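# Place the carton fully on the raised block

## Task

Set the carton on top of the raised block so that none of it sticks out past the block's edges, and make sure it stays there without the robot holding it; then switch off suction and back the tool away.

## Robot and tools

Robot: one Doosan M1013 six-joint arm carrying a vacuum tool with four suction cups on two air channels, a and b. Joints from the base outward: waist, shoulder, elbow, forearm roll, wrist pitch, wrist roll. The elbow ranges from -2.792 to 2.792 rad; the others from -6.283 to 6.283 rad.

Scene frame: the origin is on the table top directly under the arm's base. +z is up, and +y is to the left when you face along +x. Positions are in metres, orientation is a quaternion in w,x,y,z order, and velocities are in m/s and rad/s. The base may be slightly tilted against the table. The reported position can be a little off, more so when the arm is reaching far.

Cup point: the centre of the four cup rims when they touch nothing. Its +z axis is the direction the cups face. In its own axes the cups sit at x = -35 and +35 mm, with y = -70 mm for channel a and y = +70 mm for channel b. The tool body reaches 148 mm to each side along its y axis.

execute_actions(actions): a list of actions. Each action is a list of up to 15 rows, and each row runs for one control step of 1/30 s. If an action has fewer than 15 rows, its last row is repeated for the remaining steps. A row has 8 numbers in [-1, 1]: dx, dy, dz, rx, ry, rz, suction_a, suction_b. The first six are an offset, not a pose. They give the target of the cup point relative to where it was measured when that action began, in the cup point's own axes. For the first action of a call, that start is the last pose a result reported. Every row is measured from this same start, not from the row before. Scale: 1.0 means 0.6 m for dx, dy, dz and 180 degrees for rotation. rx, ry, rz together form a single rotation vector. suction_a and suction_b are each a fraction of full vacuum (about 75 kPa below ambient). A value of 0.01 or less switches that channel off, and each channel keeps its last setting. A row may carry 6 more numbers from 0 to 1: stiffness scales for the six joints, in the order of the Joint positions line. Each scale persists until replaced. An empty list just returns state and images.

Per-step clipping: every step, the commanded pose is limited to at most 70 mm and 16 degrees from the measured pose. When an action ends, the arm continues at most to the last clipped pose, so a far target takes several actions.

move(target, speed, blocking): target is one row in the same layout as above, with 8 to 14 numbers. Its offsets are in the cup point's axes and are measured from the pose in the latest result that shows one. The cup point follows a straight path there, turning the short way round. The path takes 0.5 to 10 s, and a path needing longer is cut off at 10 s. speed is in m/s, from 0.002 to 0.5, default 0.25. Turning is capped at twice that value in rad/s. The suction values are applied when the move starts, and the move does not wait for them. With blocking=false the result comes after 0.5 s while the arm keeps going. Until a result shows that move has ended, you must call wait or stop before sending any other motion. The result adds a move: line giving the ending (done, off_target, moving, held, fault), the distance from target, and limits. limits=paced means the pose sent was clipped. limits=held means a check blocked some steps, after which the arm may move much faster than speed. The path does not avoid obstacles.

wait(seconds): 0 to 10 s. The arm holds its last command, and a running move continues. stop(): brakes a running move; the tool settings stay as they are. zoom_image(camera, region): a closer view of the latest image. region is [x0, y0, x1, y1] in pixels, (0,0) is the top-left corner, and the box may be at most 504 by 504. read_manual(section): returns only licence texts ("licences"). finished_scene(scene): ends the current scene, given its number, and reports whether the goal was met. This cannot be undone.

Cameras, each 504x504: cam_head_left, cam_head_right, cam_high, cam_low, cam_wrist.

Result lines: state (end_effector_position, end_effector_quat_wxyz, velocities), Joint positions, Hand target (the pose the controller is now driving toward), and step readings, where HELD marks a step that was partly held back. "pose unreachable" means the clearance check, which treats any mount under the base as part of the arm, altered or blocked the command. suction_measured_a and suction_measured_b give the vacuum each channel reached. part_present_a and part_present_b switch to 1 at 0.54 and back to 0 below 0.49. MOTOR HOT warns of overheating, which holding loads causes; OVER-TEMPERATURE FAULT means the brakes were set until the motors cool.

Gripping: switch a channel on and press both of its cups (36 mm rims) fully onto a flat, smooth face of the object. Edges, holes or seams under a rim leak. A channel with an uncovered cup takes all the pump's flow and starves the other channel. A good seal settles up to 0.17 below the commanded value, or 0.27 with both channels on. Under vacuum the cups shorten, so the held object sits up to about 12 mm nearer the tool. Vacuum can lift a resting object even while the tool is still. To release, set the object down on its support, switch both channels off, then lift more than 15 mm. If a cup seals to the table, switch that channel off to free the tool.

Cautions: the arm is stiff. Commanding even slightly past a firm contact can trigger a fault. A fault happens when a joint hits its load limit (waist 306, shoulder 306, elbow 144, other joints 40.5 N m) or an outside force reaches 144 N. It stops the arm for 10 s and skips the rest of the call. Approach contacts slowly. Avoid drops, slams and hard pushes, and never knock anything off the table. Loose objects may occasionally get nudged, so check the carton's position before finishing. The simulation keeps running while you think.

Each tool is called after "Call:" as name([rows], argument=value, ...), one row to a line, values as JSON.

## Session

Call:
execute_actions(actions=[])

Scene clock: 0.00 s.
end_effector_position=(+0.6500, -0.0068, +0.5227) suction_measured_a=0.00 part_present_a=0 suction_measured_b=0.00 part_present_b=0 end_effector_quat_wxyz=(+0.005, +0.714, +0.700, -0.005) end_effector_velocity=(+0.000, -0.000, -0.000) end_effector_angular_velocity=(-0.001, +0.001, -0.001)
Joint positions: [-0.054  0.153  1.528  0.     1.463  1.517]
Joint velocities: [-0.     0.001 -0.001 -0.001  0.001  0.001]
Hand target: +0.650, -0.007, +0.523; +0.005, +0.714, +0.700, -0.005
Joint stiffness scale: [1. 1. 1. 1. 1. 1.]

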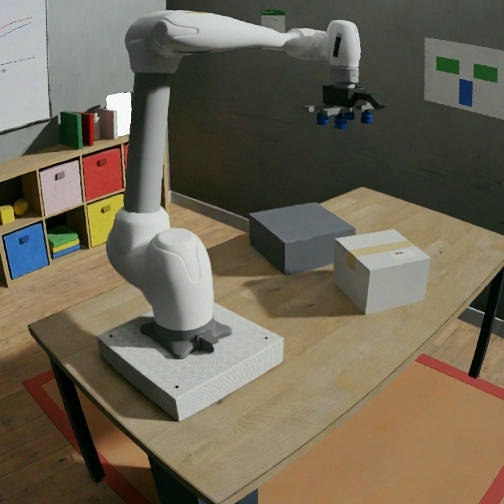

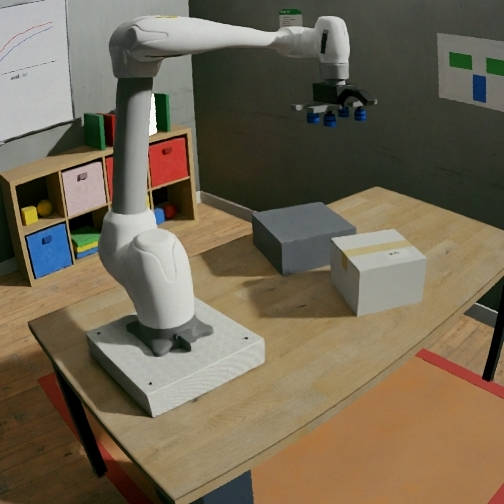

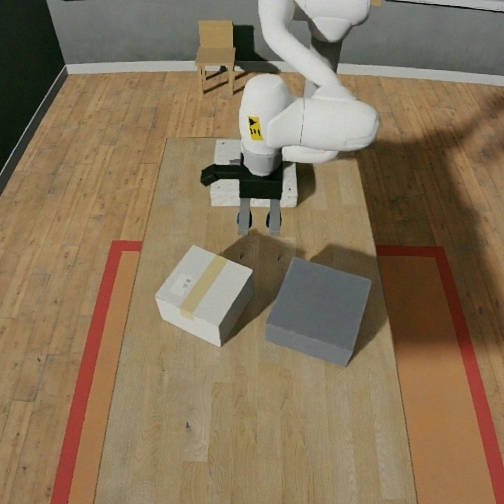

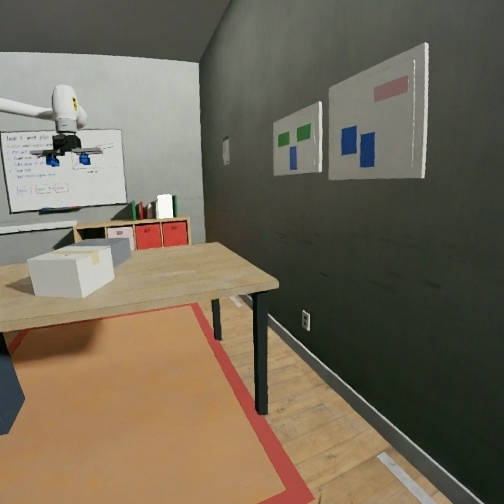

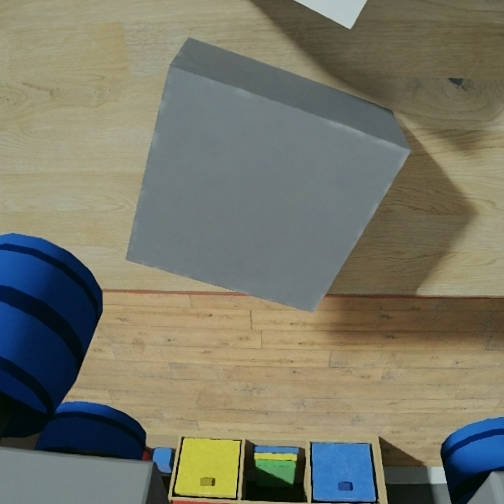

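Call:
move(target=[-0.288, -0.003, 0.385, 0, 0, -0.35, 0, 0], speed=0.4)

Call:
zoom_image(camera="cam_high", region=[110, 190, 290, 370])

Scene clock: 12.23 s.
end_effector_position=(+0.6448, -0.1816, +0.2979) suction_measured_a=0.00 part_present_a=0 suction_measured_b=0.00 part_present_b=0 end_effector_quat_wxyz=(+0.002, +0.243, +0.970, -0.008) end_effector_velocity=(+0.001, -0.000, +0.000) end_effector_angular_velocity=(+0.002, -0.004, +0.011)
Joint positions: [-0.31   0.295  1.778 -0.003  1.07   0.163]
Joint velocities: [-0.001 -0.    -0.     0.003 -0.003 -0.014]
Hand target: +0.644, -0.183, +0.294; +0.001, +0.243, +0.970, -0.007
Off the commanded pose: 0.004 m, 0 deg.
Joint stiffness scale: [1. 1. 1. 1. 1. 1.]
move: off_target

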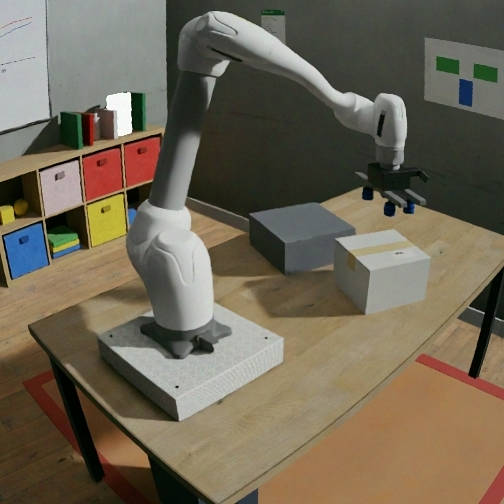

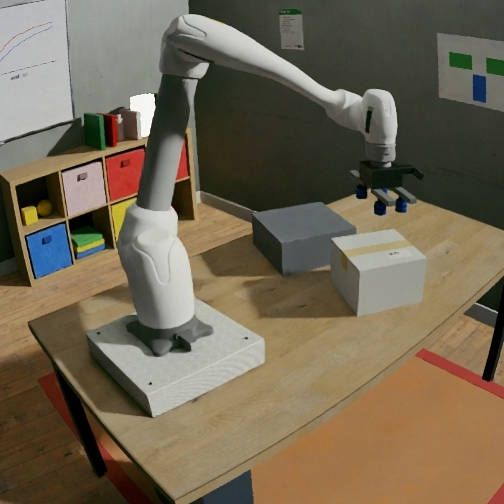

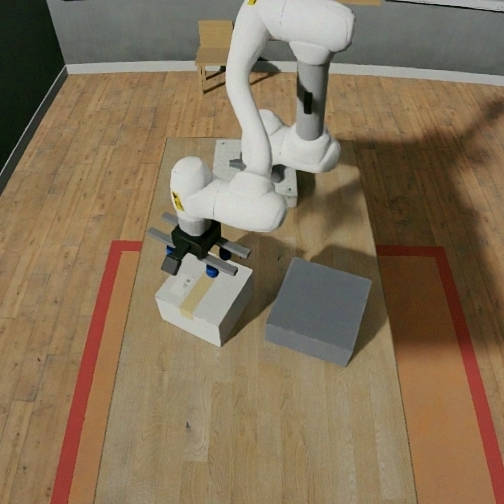

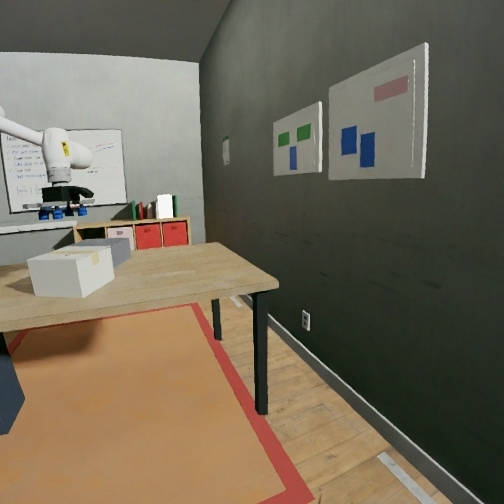

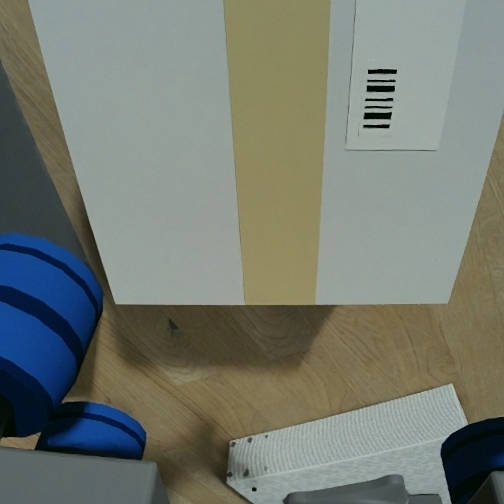

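Region (110, 190, 290, 370) of cam_high's 504x504 image, scaled by 2.800, with more detail than that image has.

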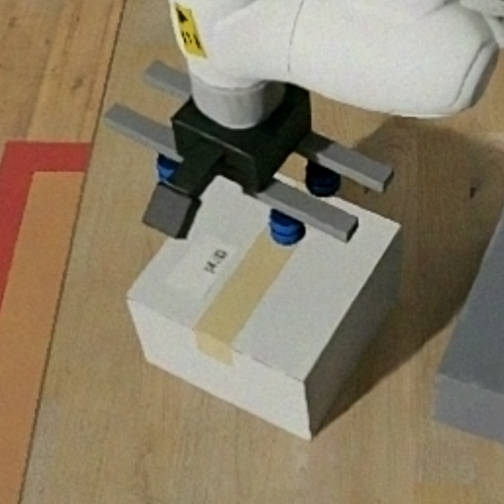

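Call:
move(target=[0, 0, 0.19, 0, 0, 0, 0, 0], speed=0.25)

Call:
move(target=[0, 0, 0.062, 0, 0, 0, 1, 1], speed=0.07)

Scene clock: 18.70 s.
end_effector_position=(+0.6454, -0.1833, +0.1875) suction_measured_a=0.00 part_present_a=0 suction_measured_b=0.00 part_present_b=0 end_effector_quat_wxyz=(+0.002, +0.242, +0.970, -0.008) end_effector_velocity=(+0.000, -0.001, -0.001) end_effector_angular_velocity=(-0.003, -0.002, +0.002)
Joint positions: [-0.31   0.399  1.866 -0.003  0.877  0.162]
Joint velocities: [-0.     0.     0.001 -0.002 -0.004 -0.001]
Hand target: +0.645, -0.183, +0.184; +0.002, +0.243, +0.970, -0.008
Off the commanded pose: 0.004 m, 0 deg.
Joint stiffness scale: [1. 1. 1. 1. 1. 1.]
move: off_target

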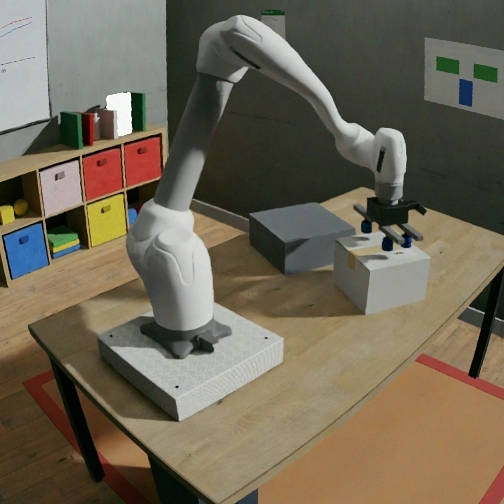

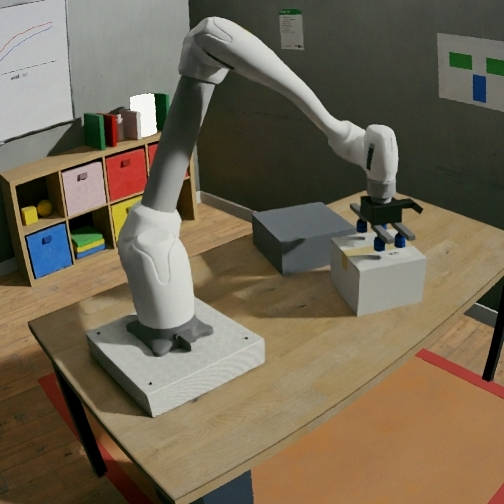

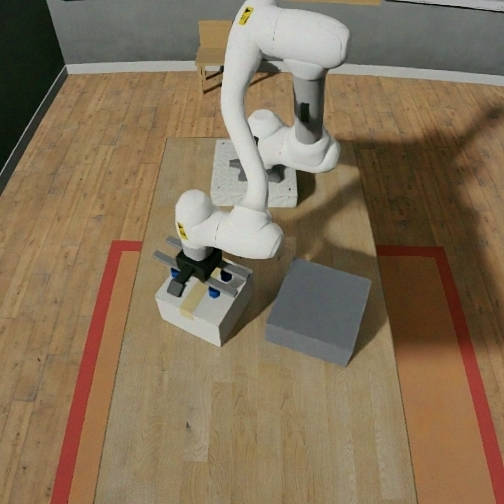

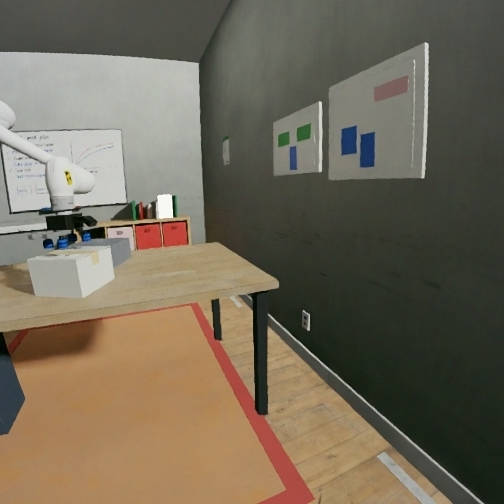

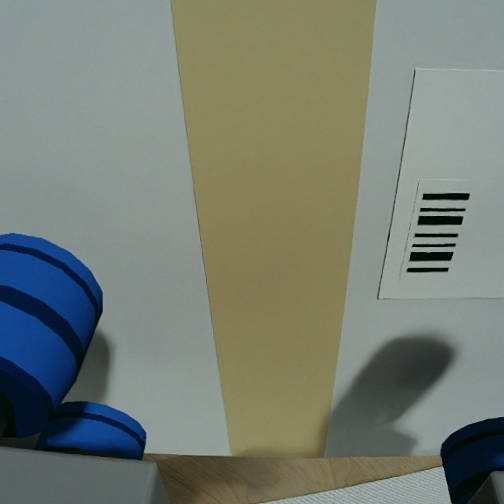

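Scene clock: 19.60 s.
end_effector_position=(+0.6463, -0.1840, +0.1540) suction_measured_a=0.00 part_present_a=0 suction_measured_b=0.00 part_present_b=0 end_effector_quat_wxyz=(+0.002, +0.242, +0.970, -0.008) end_effector_velocity=(+0.001, +0.000, -0.001) end_effector_angular_velocity=(+0.000, -0.002, -0.001)
Joint positions: [-0.31   0.437  1.884 -0.003  0.819  0.162]
Joint velocities: [ 0.001  0.001 -0.     0.002 -0.003  0.   ]
Hand target: +0.645, -0.184, +0.150; +0.002, +0.242, +0.970, -0.008
Off the commanded pose: 0.004 m, 0 deg.
Joint stiffness scale: [1. 1. 1. 1. 1. 1.]
move: off_target

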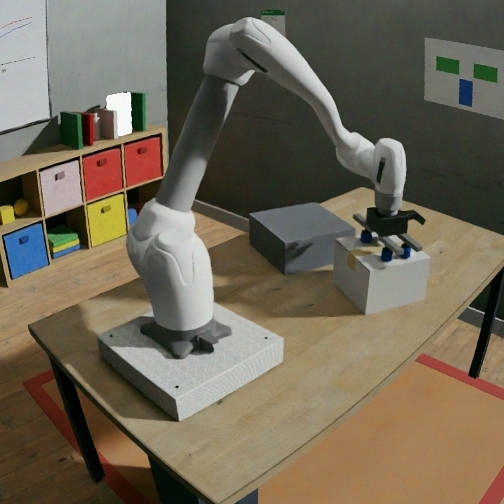

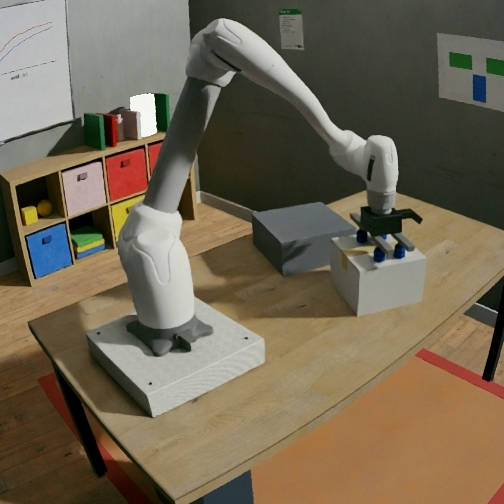

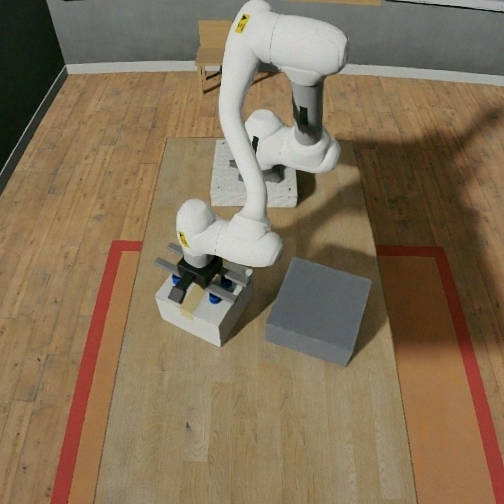

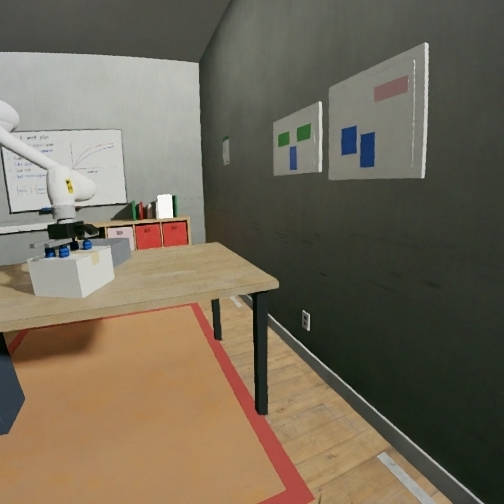

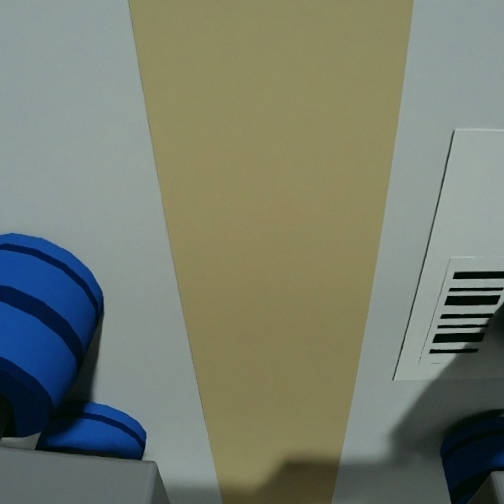

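Not sealed yet; pressing a bit lower.

Call:
move(target=[0, 0, 0.018, 0, 0, 0, 1, 1], speed=0.03)

Scene clock: 24.63 s.
end_effector_position=(+0.6452, -0.1838, +0.1441) suction_measured_a=0.41 part_present_a=0 suction_measured_b=0.41 part_present_b=0 end_effector_quat_wxyz=(+0.000, +0.242, +0.970, -0.008) end_effector_velocity=(-0.005, +0.001, -0.005) end_effector_angular_velocity=(+0.002, +0.010, +0.002)
Joint positions: [-0.31   0.448  1.89  -0.003  0.806  0.162]
Joint velocities: [-0.001  0.003  0.009 -0.002 -0.001 -0.001]
Hand target: +0.646, -0.184, +0.143; +0.002, +0.242, +0.970, -0.008
Off the commanded pose: 0.001 m, 0 deg.
Joint stiffness scale: [1. 1. 1. 1. 1. 1.]
move: done

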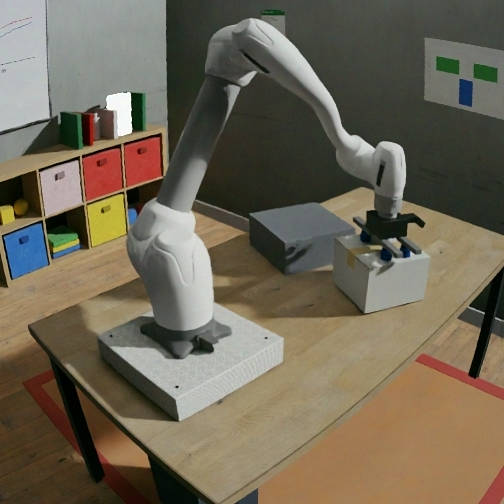

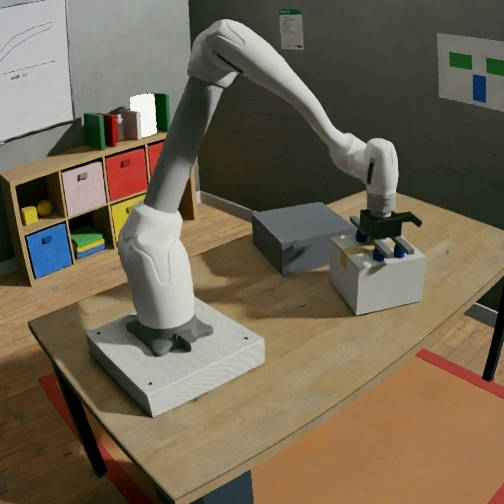

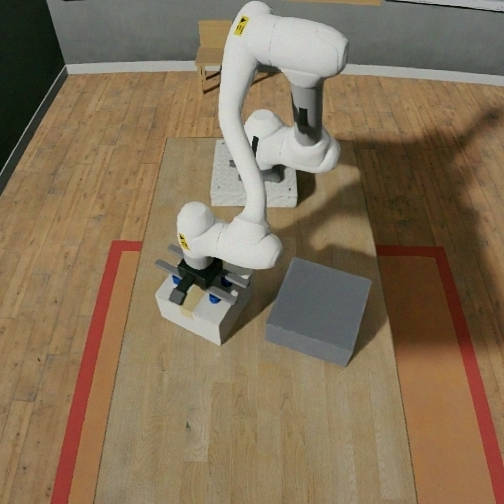

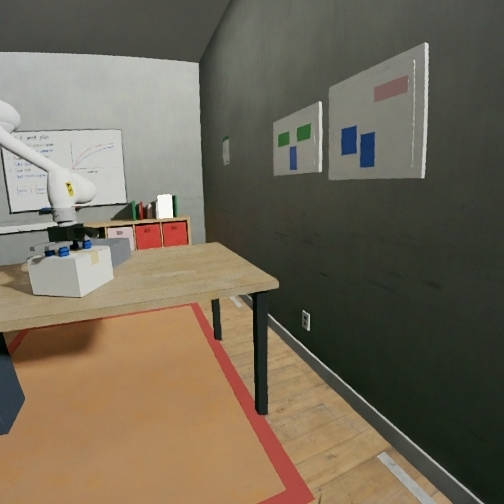

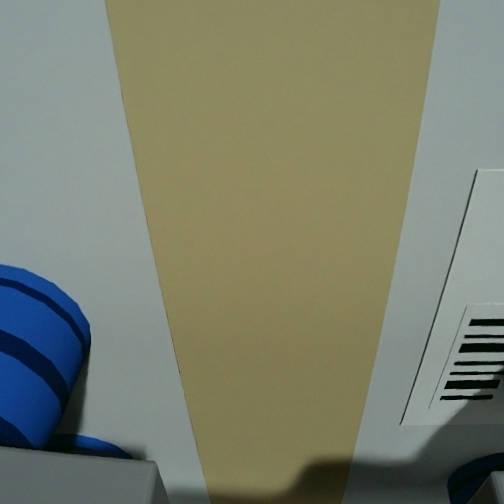

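Call:
move(target=[0, 0, -0.29, 0, 0, 0, 1, 1], speed=0.25)

Call:
move(target=[0.252, 0.619, 0.03, 0, 0, -0.047, 1, 1], speed=0.35)

Call:
zoom_image(camera="cam_high", region=[230, 200, 410, 380])

Call:
zoom_image(camera="cam_head_left", region=[230, 130, 390, 290])

Call:
zoom_image(camera="cam_low", region=[30, 180, 150, 300])

Scene clock: 31.47 s.
end_effector_position=(+0.6456, -0.1817, +0.3143) suction_measured_a=0.66 part_present_a=1 suction_measured_b=0.66 part_present_b=1 end_effector_quat_wxyz=(+0.000, +0.243, +0.970, -0.008) end_effector_velocity=(-0.001, +0.000, +0.001) end_effector_angular_velocity=(+0.000, +0.006, +0.001)
Joint positions: [-0.31   0.285  1.759 -0.003  1.102  0.162]
Joint velocities: [ 0.    -0.    -0.001 -0.002  0.007  0.   ]
Hand target: +0.646, -0.181, +0.318; +0.000, +0.242, +0.970, -0.008
Off the commanded pose: 0.004 m, 0 deg.
Joint stiffness scale: [1. 1. 1. 1. 1. 1.]
move: off_target

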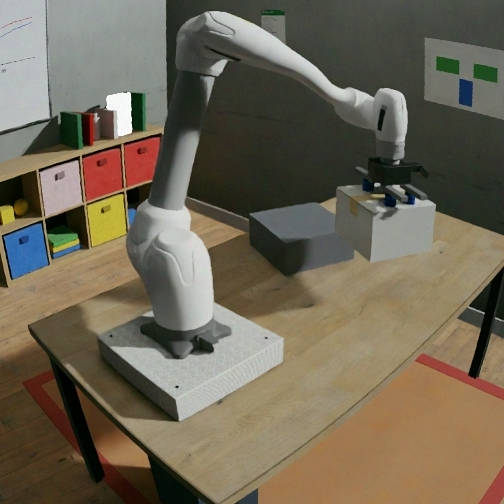

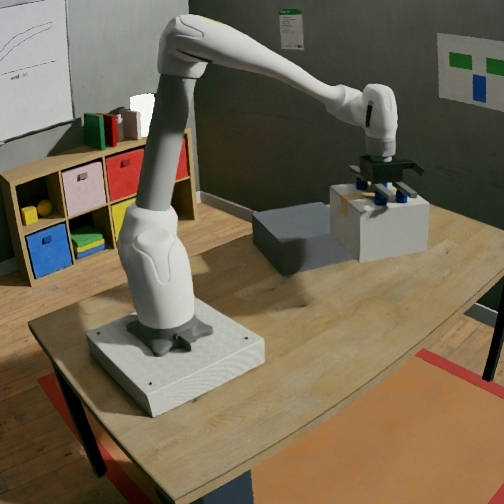

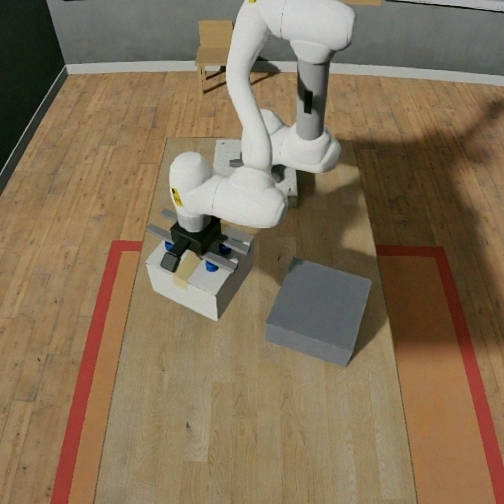

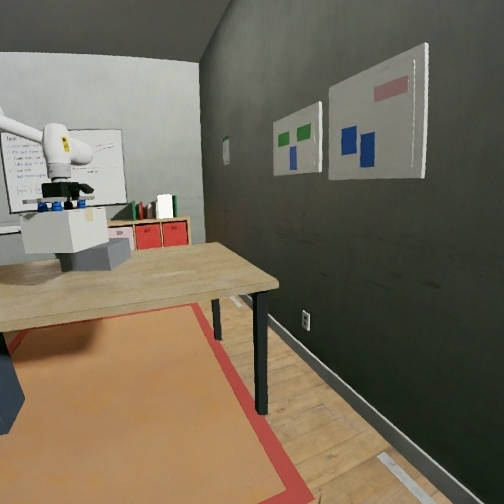

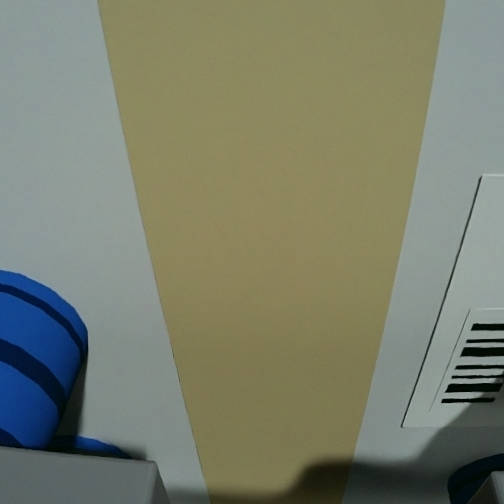

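Scene clock: 33.17 s.
end_effector_position=(+0.6874, +0.2152, +0.2906) suction_measured_a=0.66 part_present_a=1 suction_measured_b=0.66 part_present_b=1 end_effector_quat_wxyz=(+0.002, +0.170, +0.985, -0.007) end_effector_velocity=(+0.001, +0.000, -0.000) end_effector_angular_velocity=(-0.001, +0.000, -0.003)
Joint positions: [0.271 0.366 1.682 0.    1.093 0.593]
Joint velocities: [ 0.     0.002 -0.002 -0.001  0.     0.004]
Hand target: +0.688, +0.217, +0.290; -0.000, +0.170, +0.985, -0.008
Off the commanded pose: 0.002 m, 0 deg.
Joint stiffness scale: [1. 1. 1. 1. 1. 1.]
move: done

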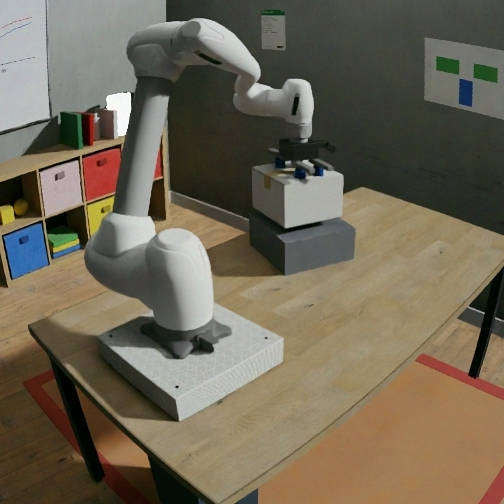

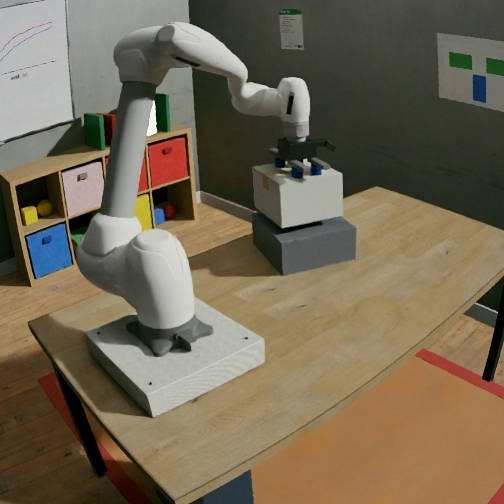

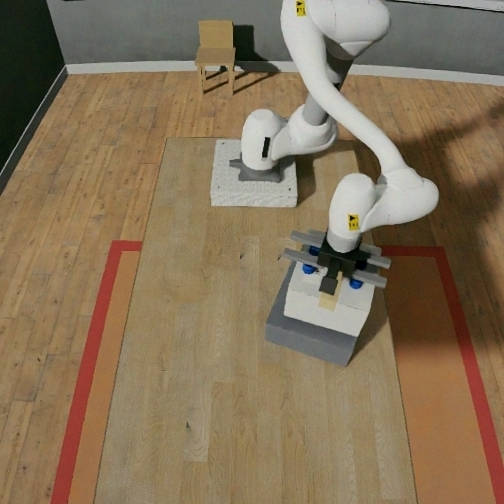

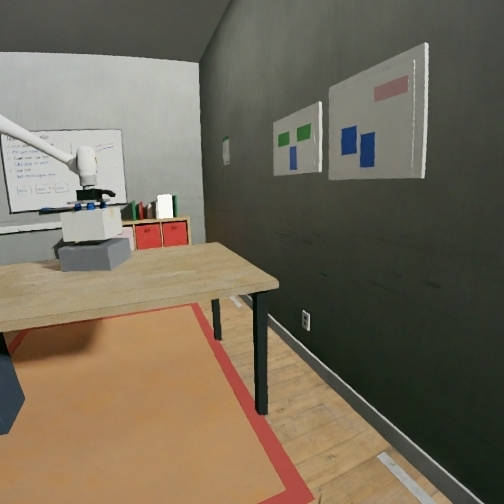

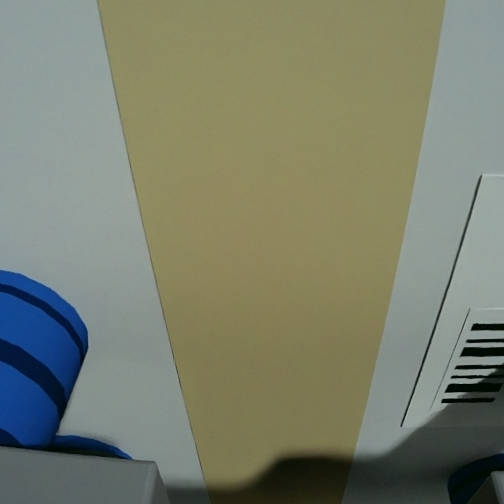

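Region (230, 200, 410, 380) of cam_high's 504x504 image, scaled by 2.800, with more detail than that image has.

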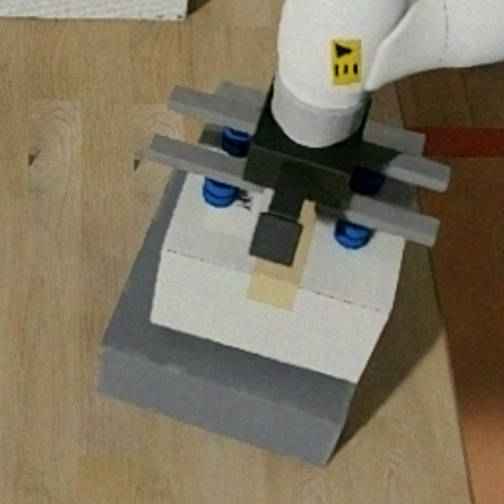

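Region (230, 130, 390, 290) of cam_head_left's 504x504 image, scaled by 3.150, with more detail than that image has.

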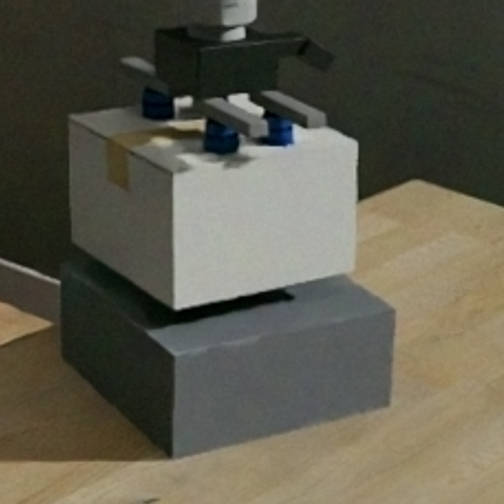

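Region (30, 180, 150, 300) of cam_low's 504x504 image, scaled by 4.200, with more detail than that image has.

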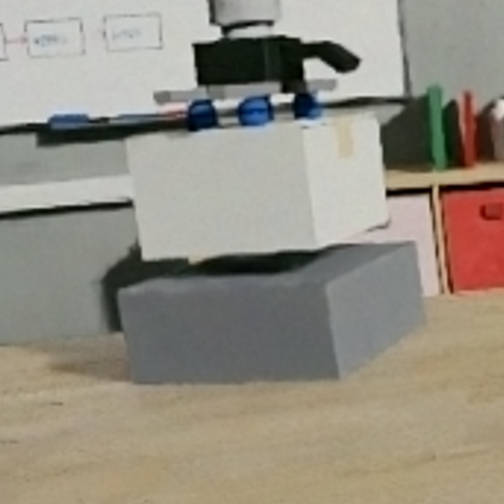

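Call:
move(target=[-0.008, -0.034, 0.035, 0, 0, 0, 1, 1], speed=0.08)

Call:
zoom_image(camera="cam_high", region=[230, 200, 410, 380])

Call:
zoom_image(camera="cam_head_left", region=[230, 130, 390, 290])

Call:
zoom_image(camera="cam_low", region=[30, 180, 150, 300])

Scene clock: 40.83 s.
end_effector_position=(+0.6847, +0.1960, +0.2739) suction_measured_a=0.66 part_present_a=1 suction_measured_b=0.66 part_present_b=1 end_effector_quat_wxyz=(+0.002, +0.171, +0.985, -0.006) end_effector_velocity=(+0.001, -0.000, +0.000) end_effector_angular_velocity=(+0.000, -0.003, +0.003)
Joint positions: [0.246 0.367 1.714 0.    1.059 0.569]
Joint velocities: [-0.001 -0.     0.    -0.001 -0.003 -0.004]
Hand target: +0.685, +0.194, +0.270; +0.002, +0.170, +0.985, -0.007
Off the commanded pose: 0.004 m, 0 deg.
Joint stiffness scale: [1. 1. 1. 1. 1. 1.]
move: off_target

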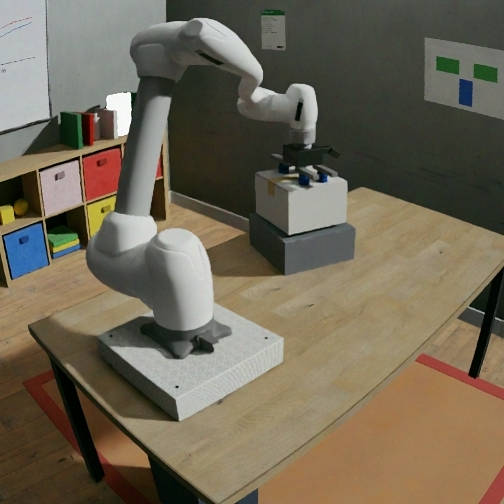

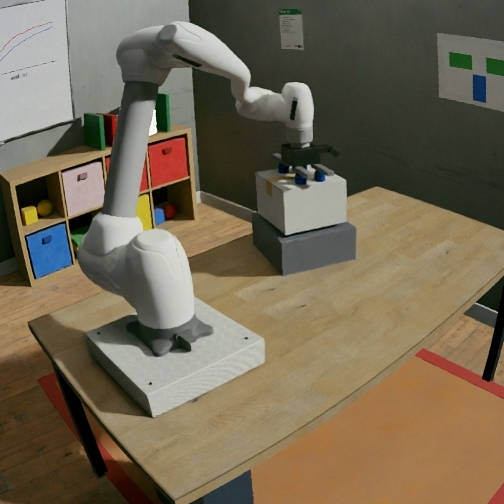

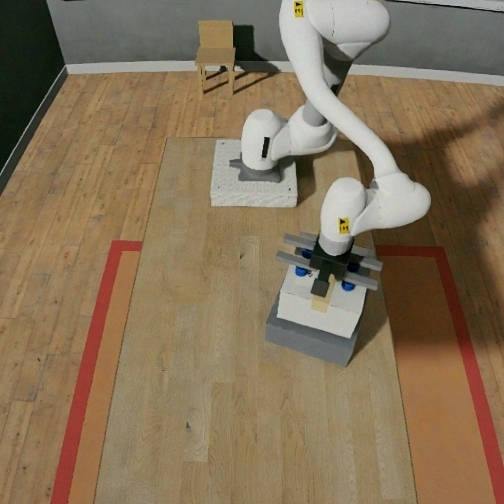

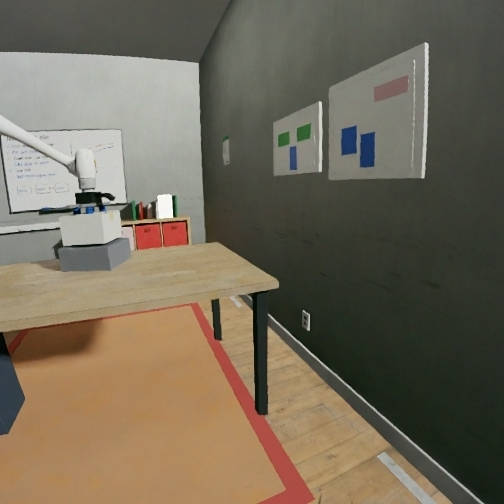

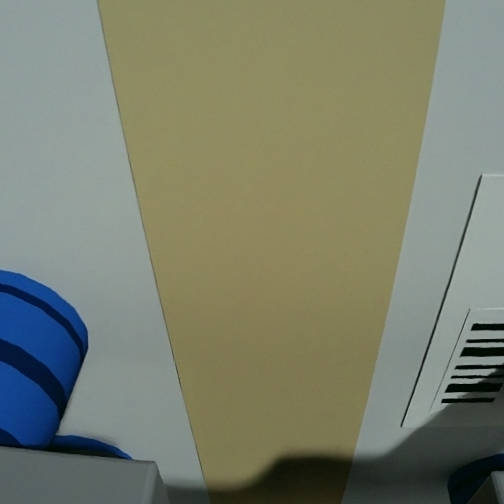

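Region (230, 200, 410, 380) of cam_high's 504x504 image, scaled by 2.800, with more detail than that image has.

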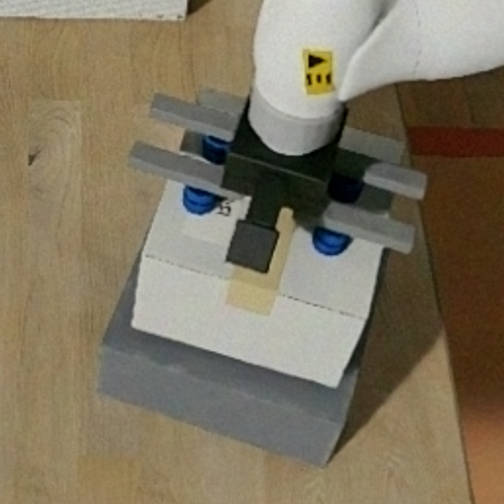

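Region (230, 130, 390, 290) of cam_head_left's 504x504 image, scaled by 3.150, with more detail than that image has.

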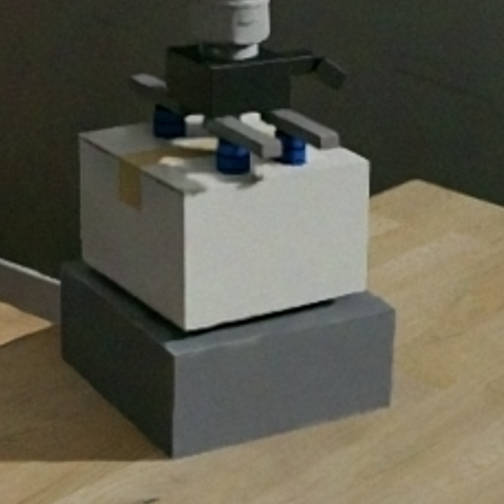

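Region (30, 180, 150, 300) of cam_low's 504x504 image, scaled by 4.200, with more detail than that image has.

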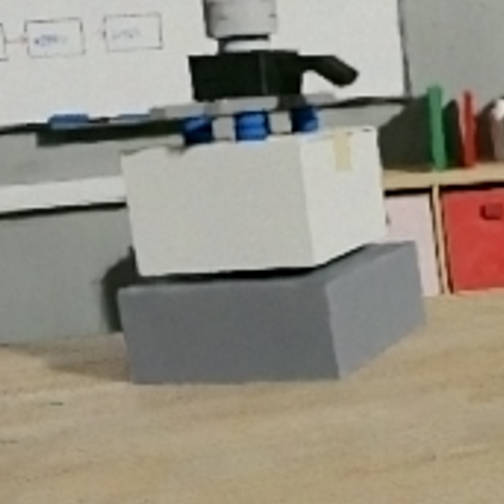

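Call:
move(target=[0, 0, 0.03, 0, 0, 0, 1, 1], speed=0.03)

Call:
zoom_image(camera="cam_head_left", region=[230, 130, 390, 290])

Call:
zoom_image(camera="cam_low", region=[30, 180, 150, 300])

Scene clock: 44.23 s.
end_effector_position=(+0.6851, +0.1958, +0.2610) suction_measured_a=0.66 part_present_a=1 suction_measured_b=0.66 part_present_b=1 end_effector_quat_wxyz=(+0.003, +0.171, +0.985, -0.006) end_effector_velocity=(-0.000, +0.001, -0.000) end_effector_angular_velocity=(+0.001, +0.001, -0.000)
Joint positions: [0.246 0.378 1.725 0.    1.035 0.569]
Joint velocities: [ 0.001  0.001 -0.     0.002  0.     0.   ]
Hand target: +0.685, +0.196, +0.256; +0.002, +0.171, +0.985, -0.006
Off the commanded pose: 0.005 m, 0 deg.
Joint stiffness scale: [1. 1. 1. 1. 1. 1.]
move: off_target

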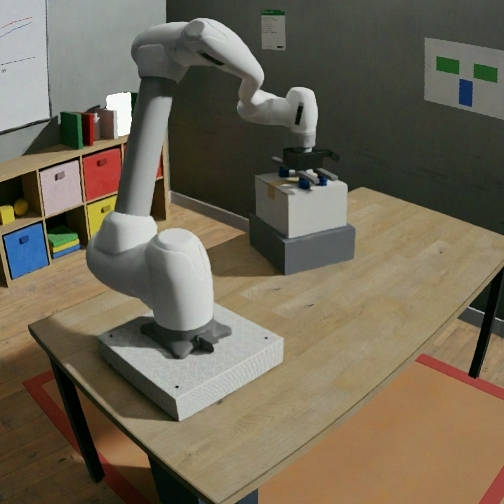

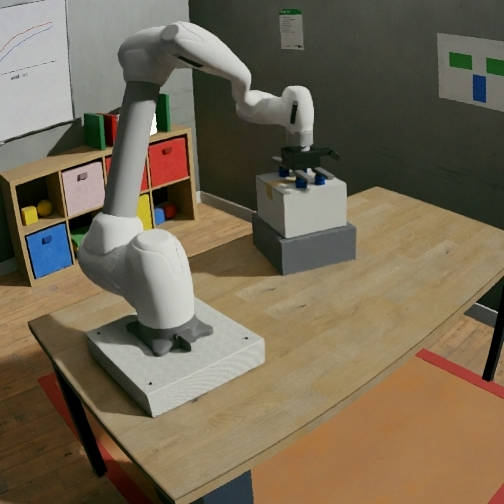

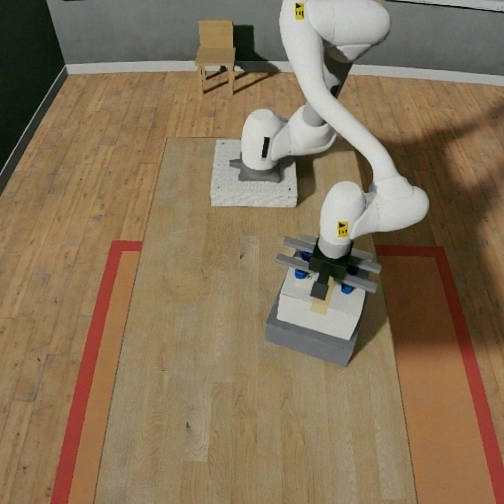

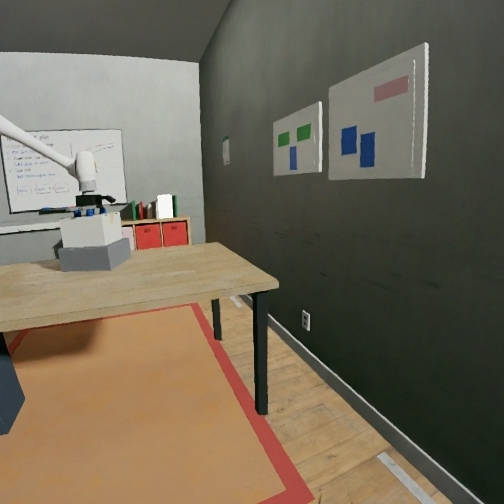

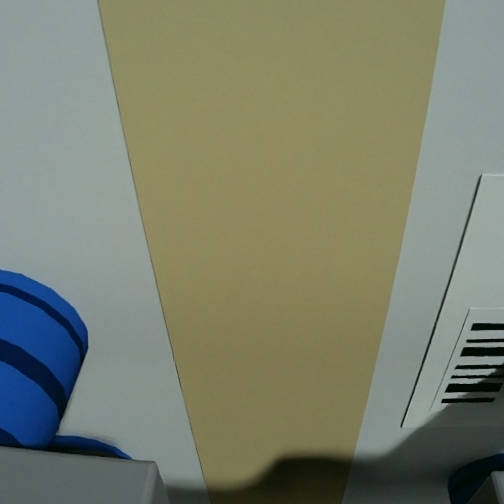

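Region (230, 130, 390, 290) of cam_head_left's 504x504 image, scaled by 3.150, with more detail than that image has.

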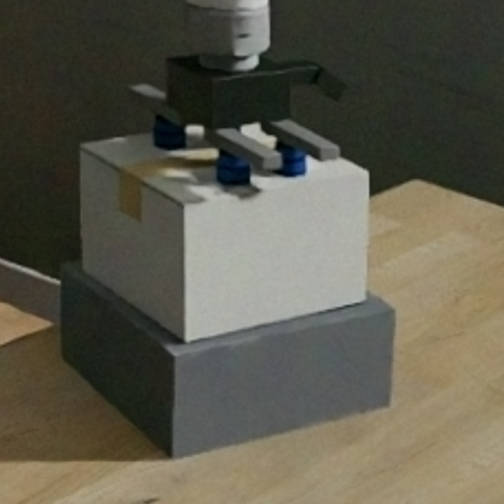

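Region (30, 180, 150, 300) of cam_low's 504x504 image, scaled by 4.200, with more detail than that image has.

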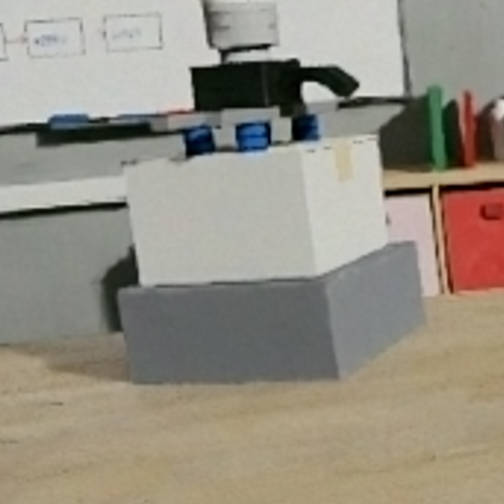

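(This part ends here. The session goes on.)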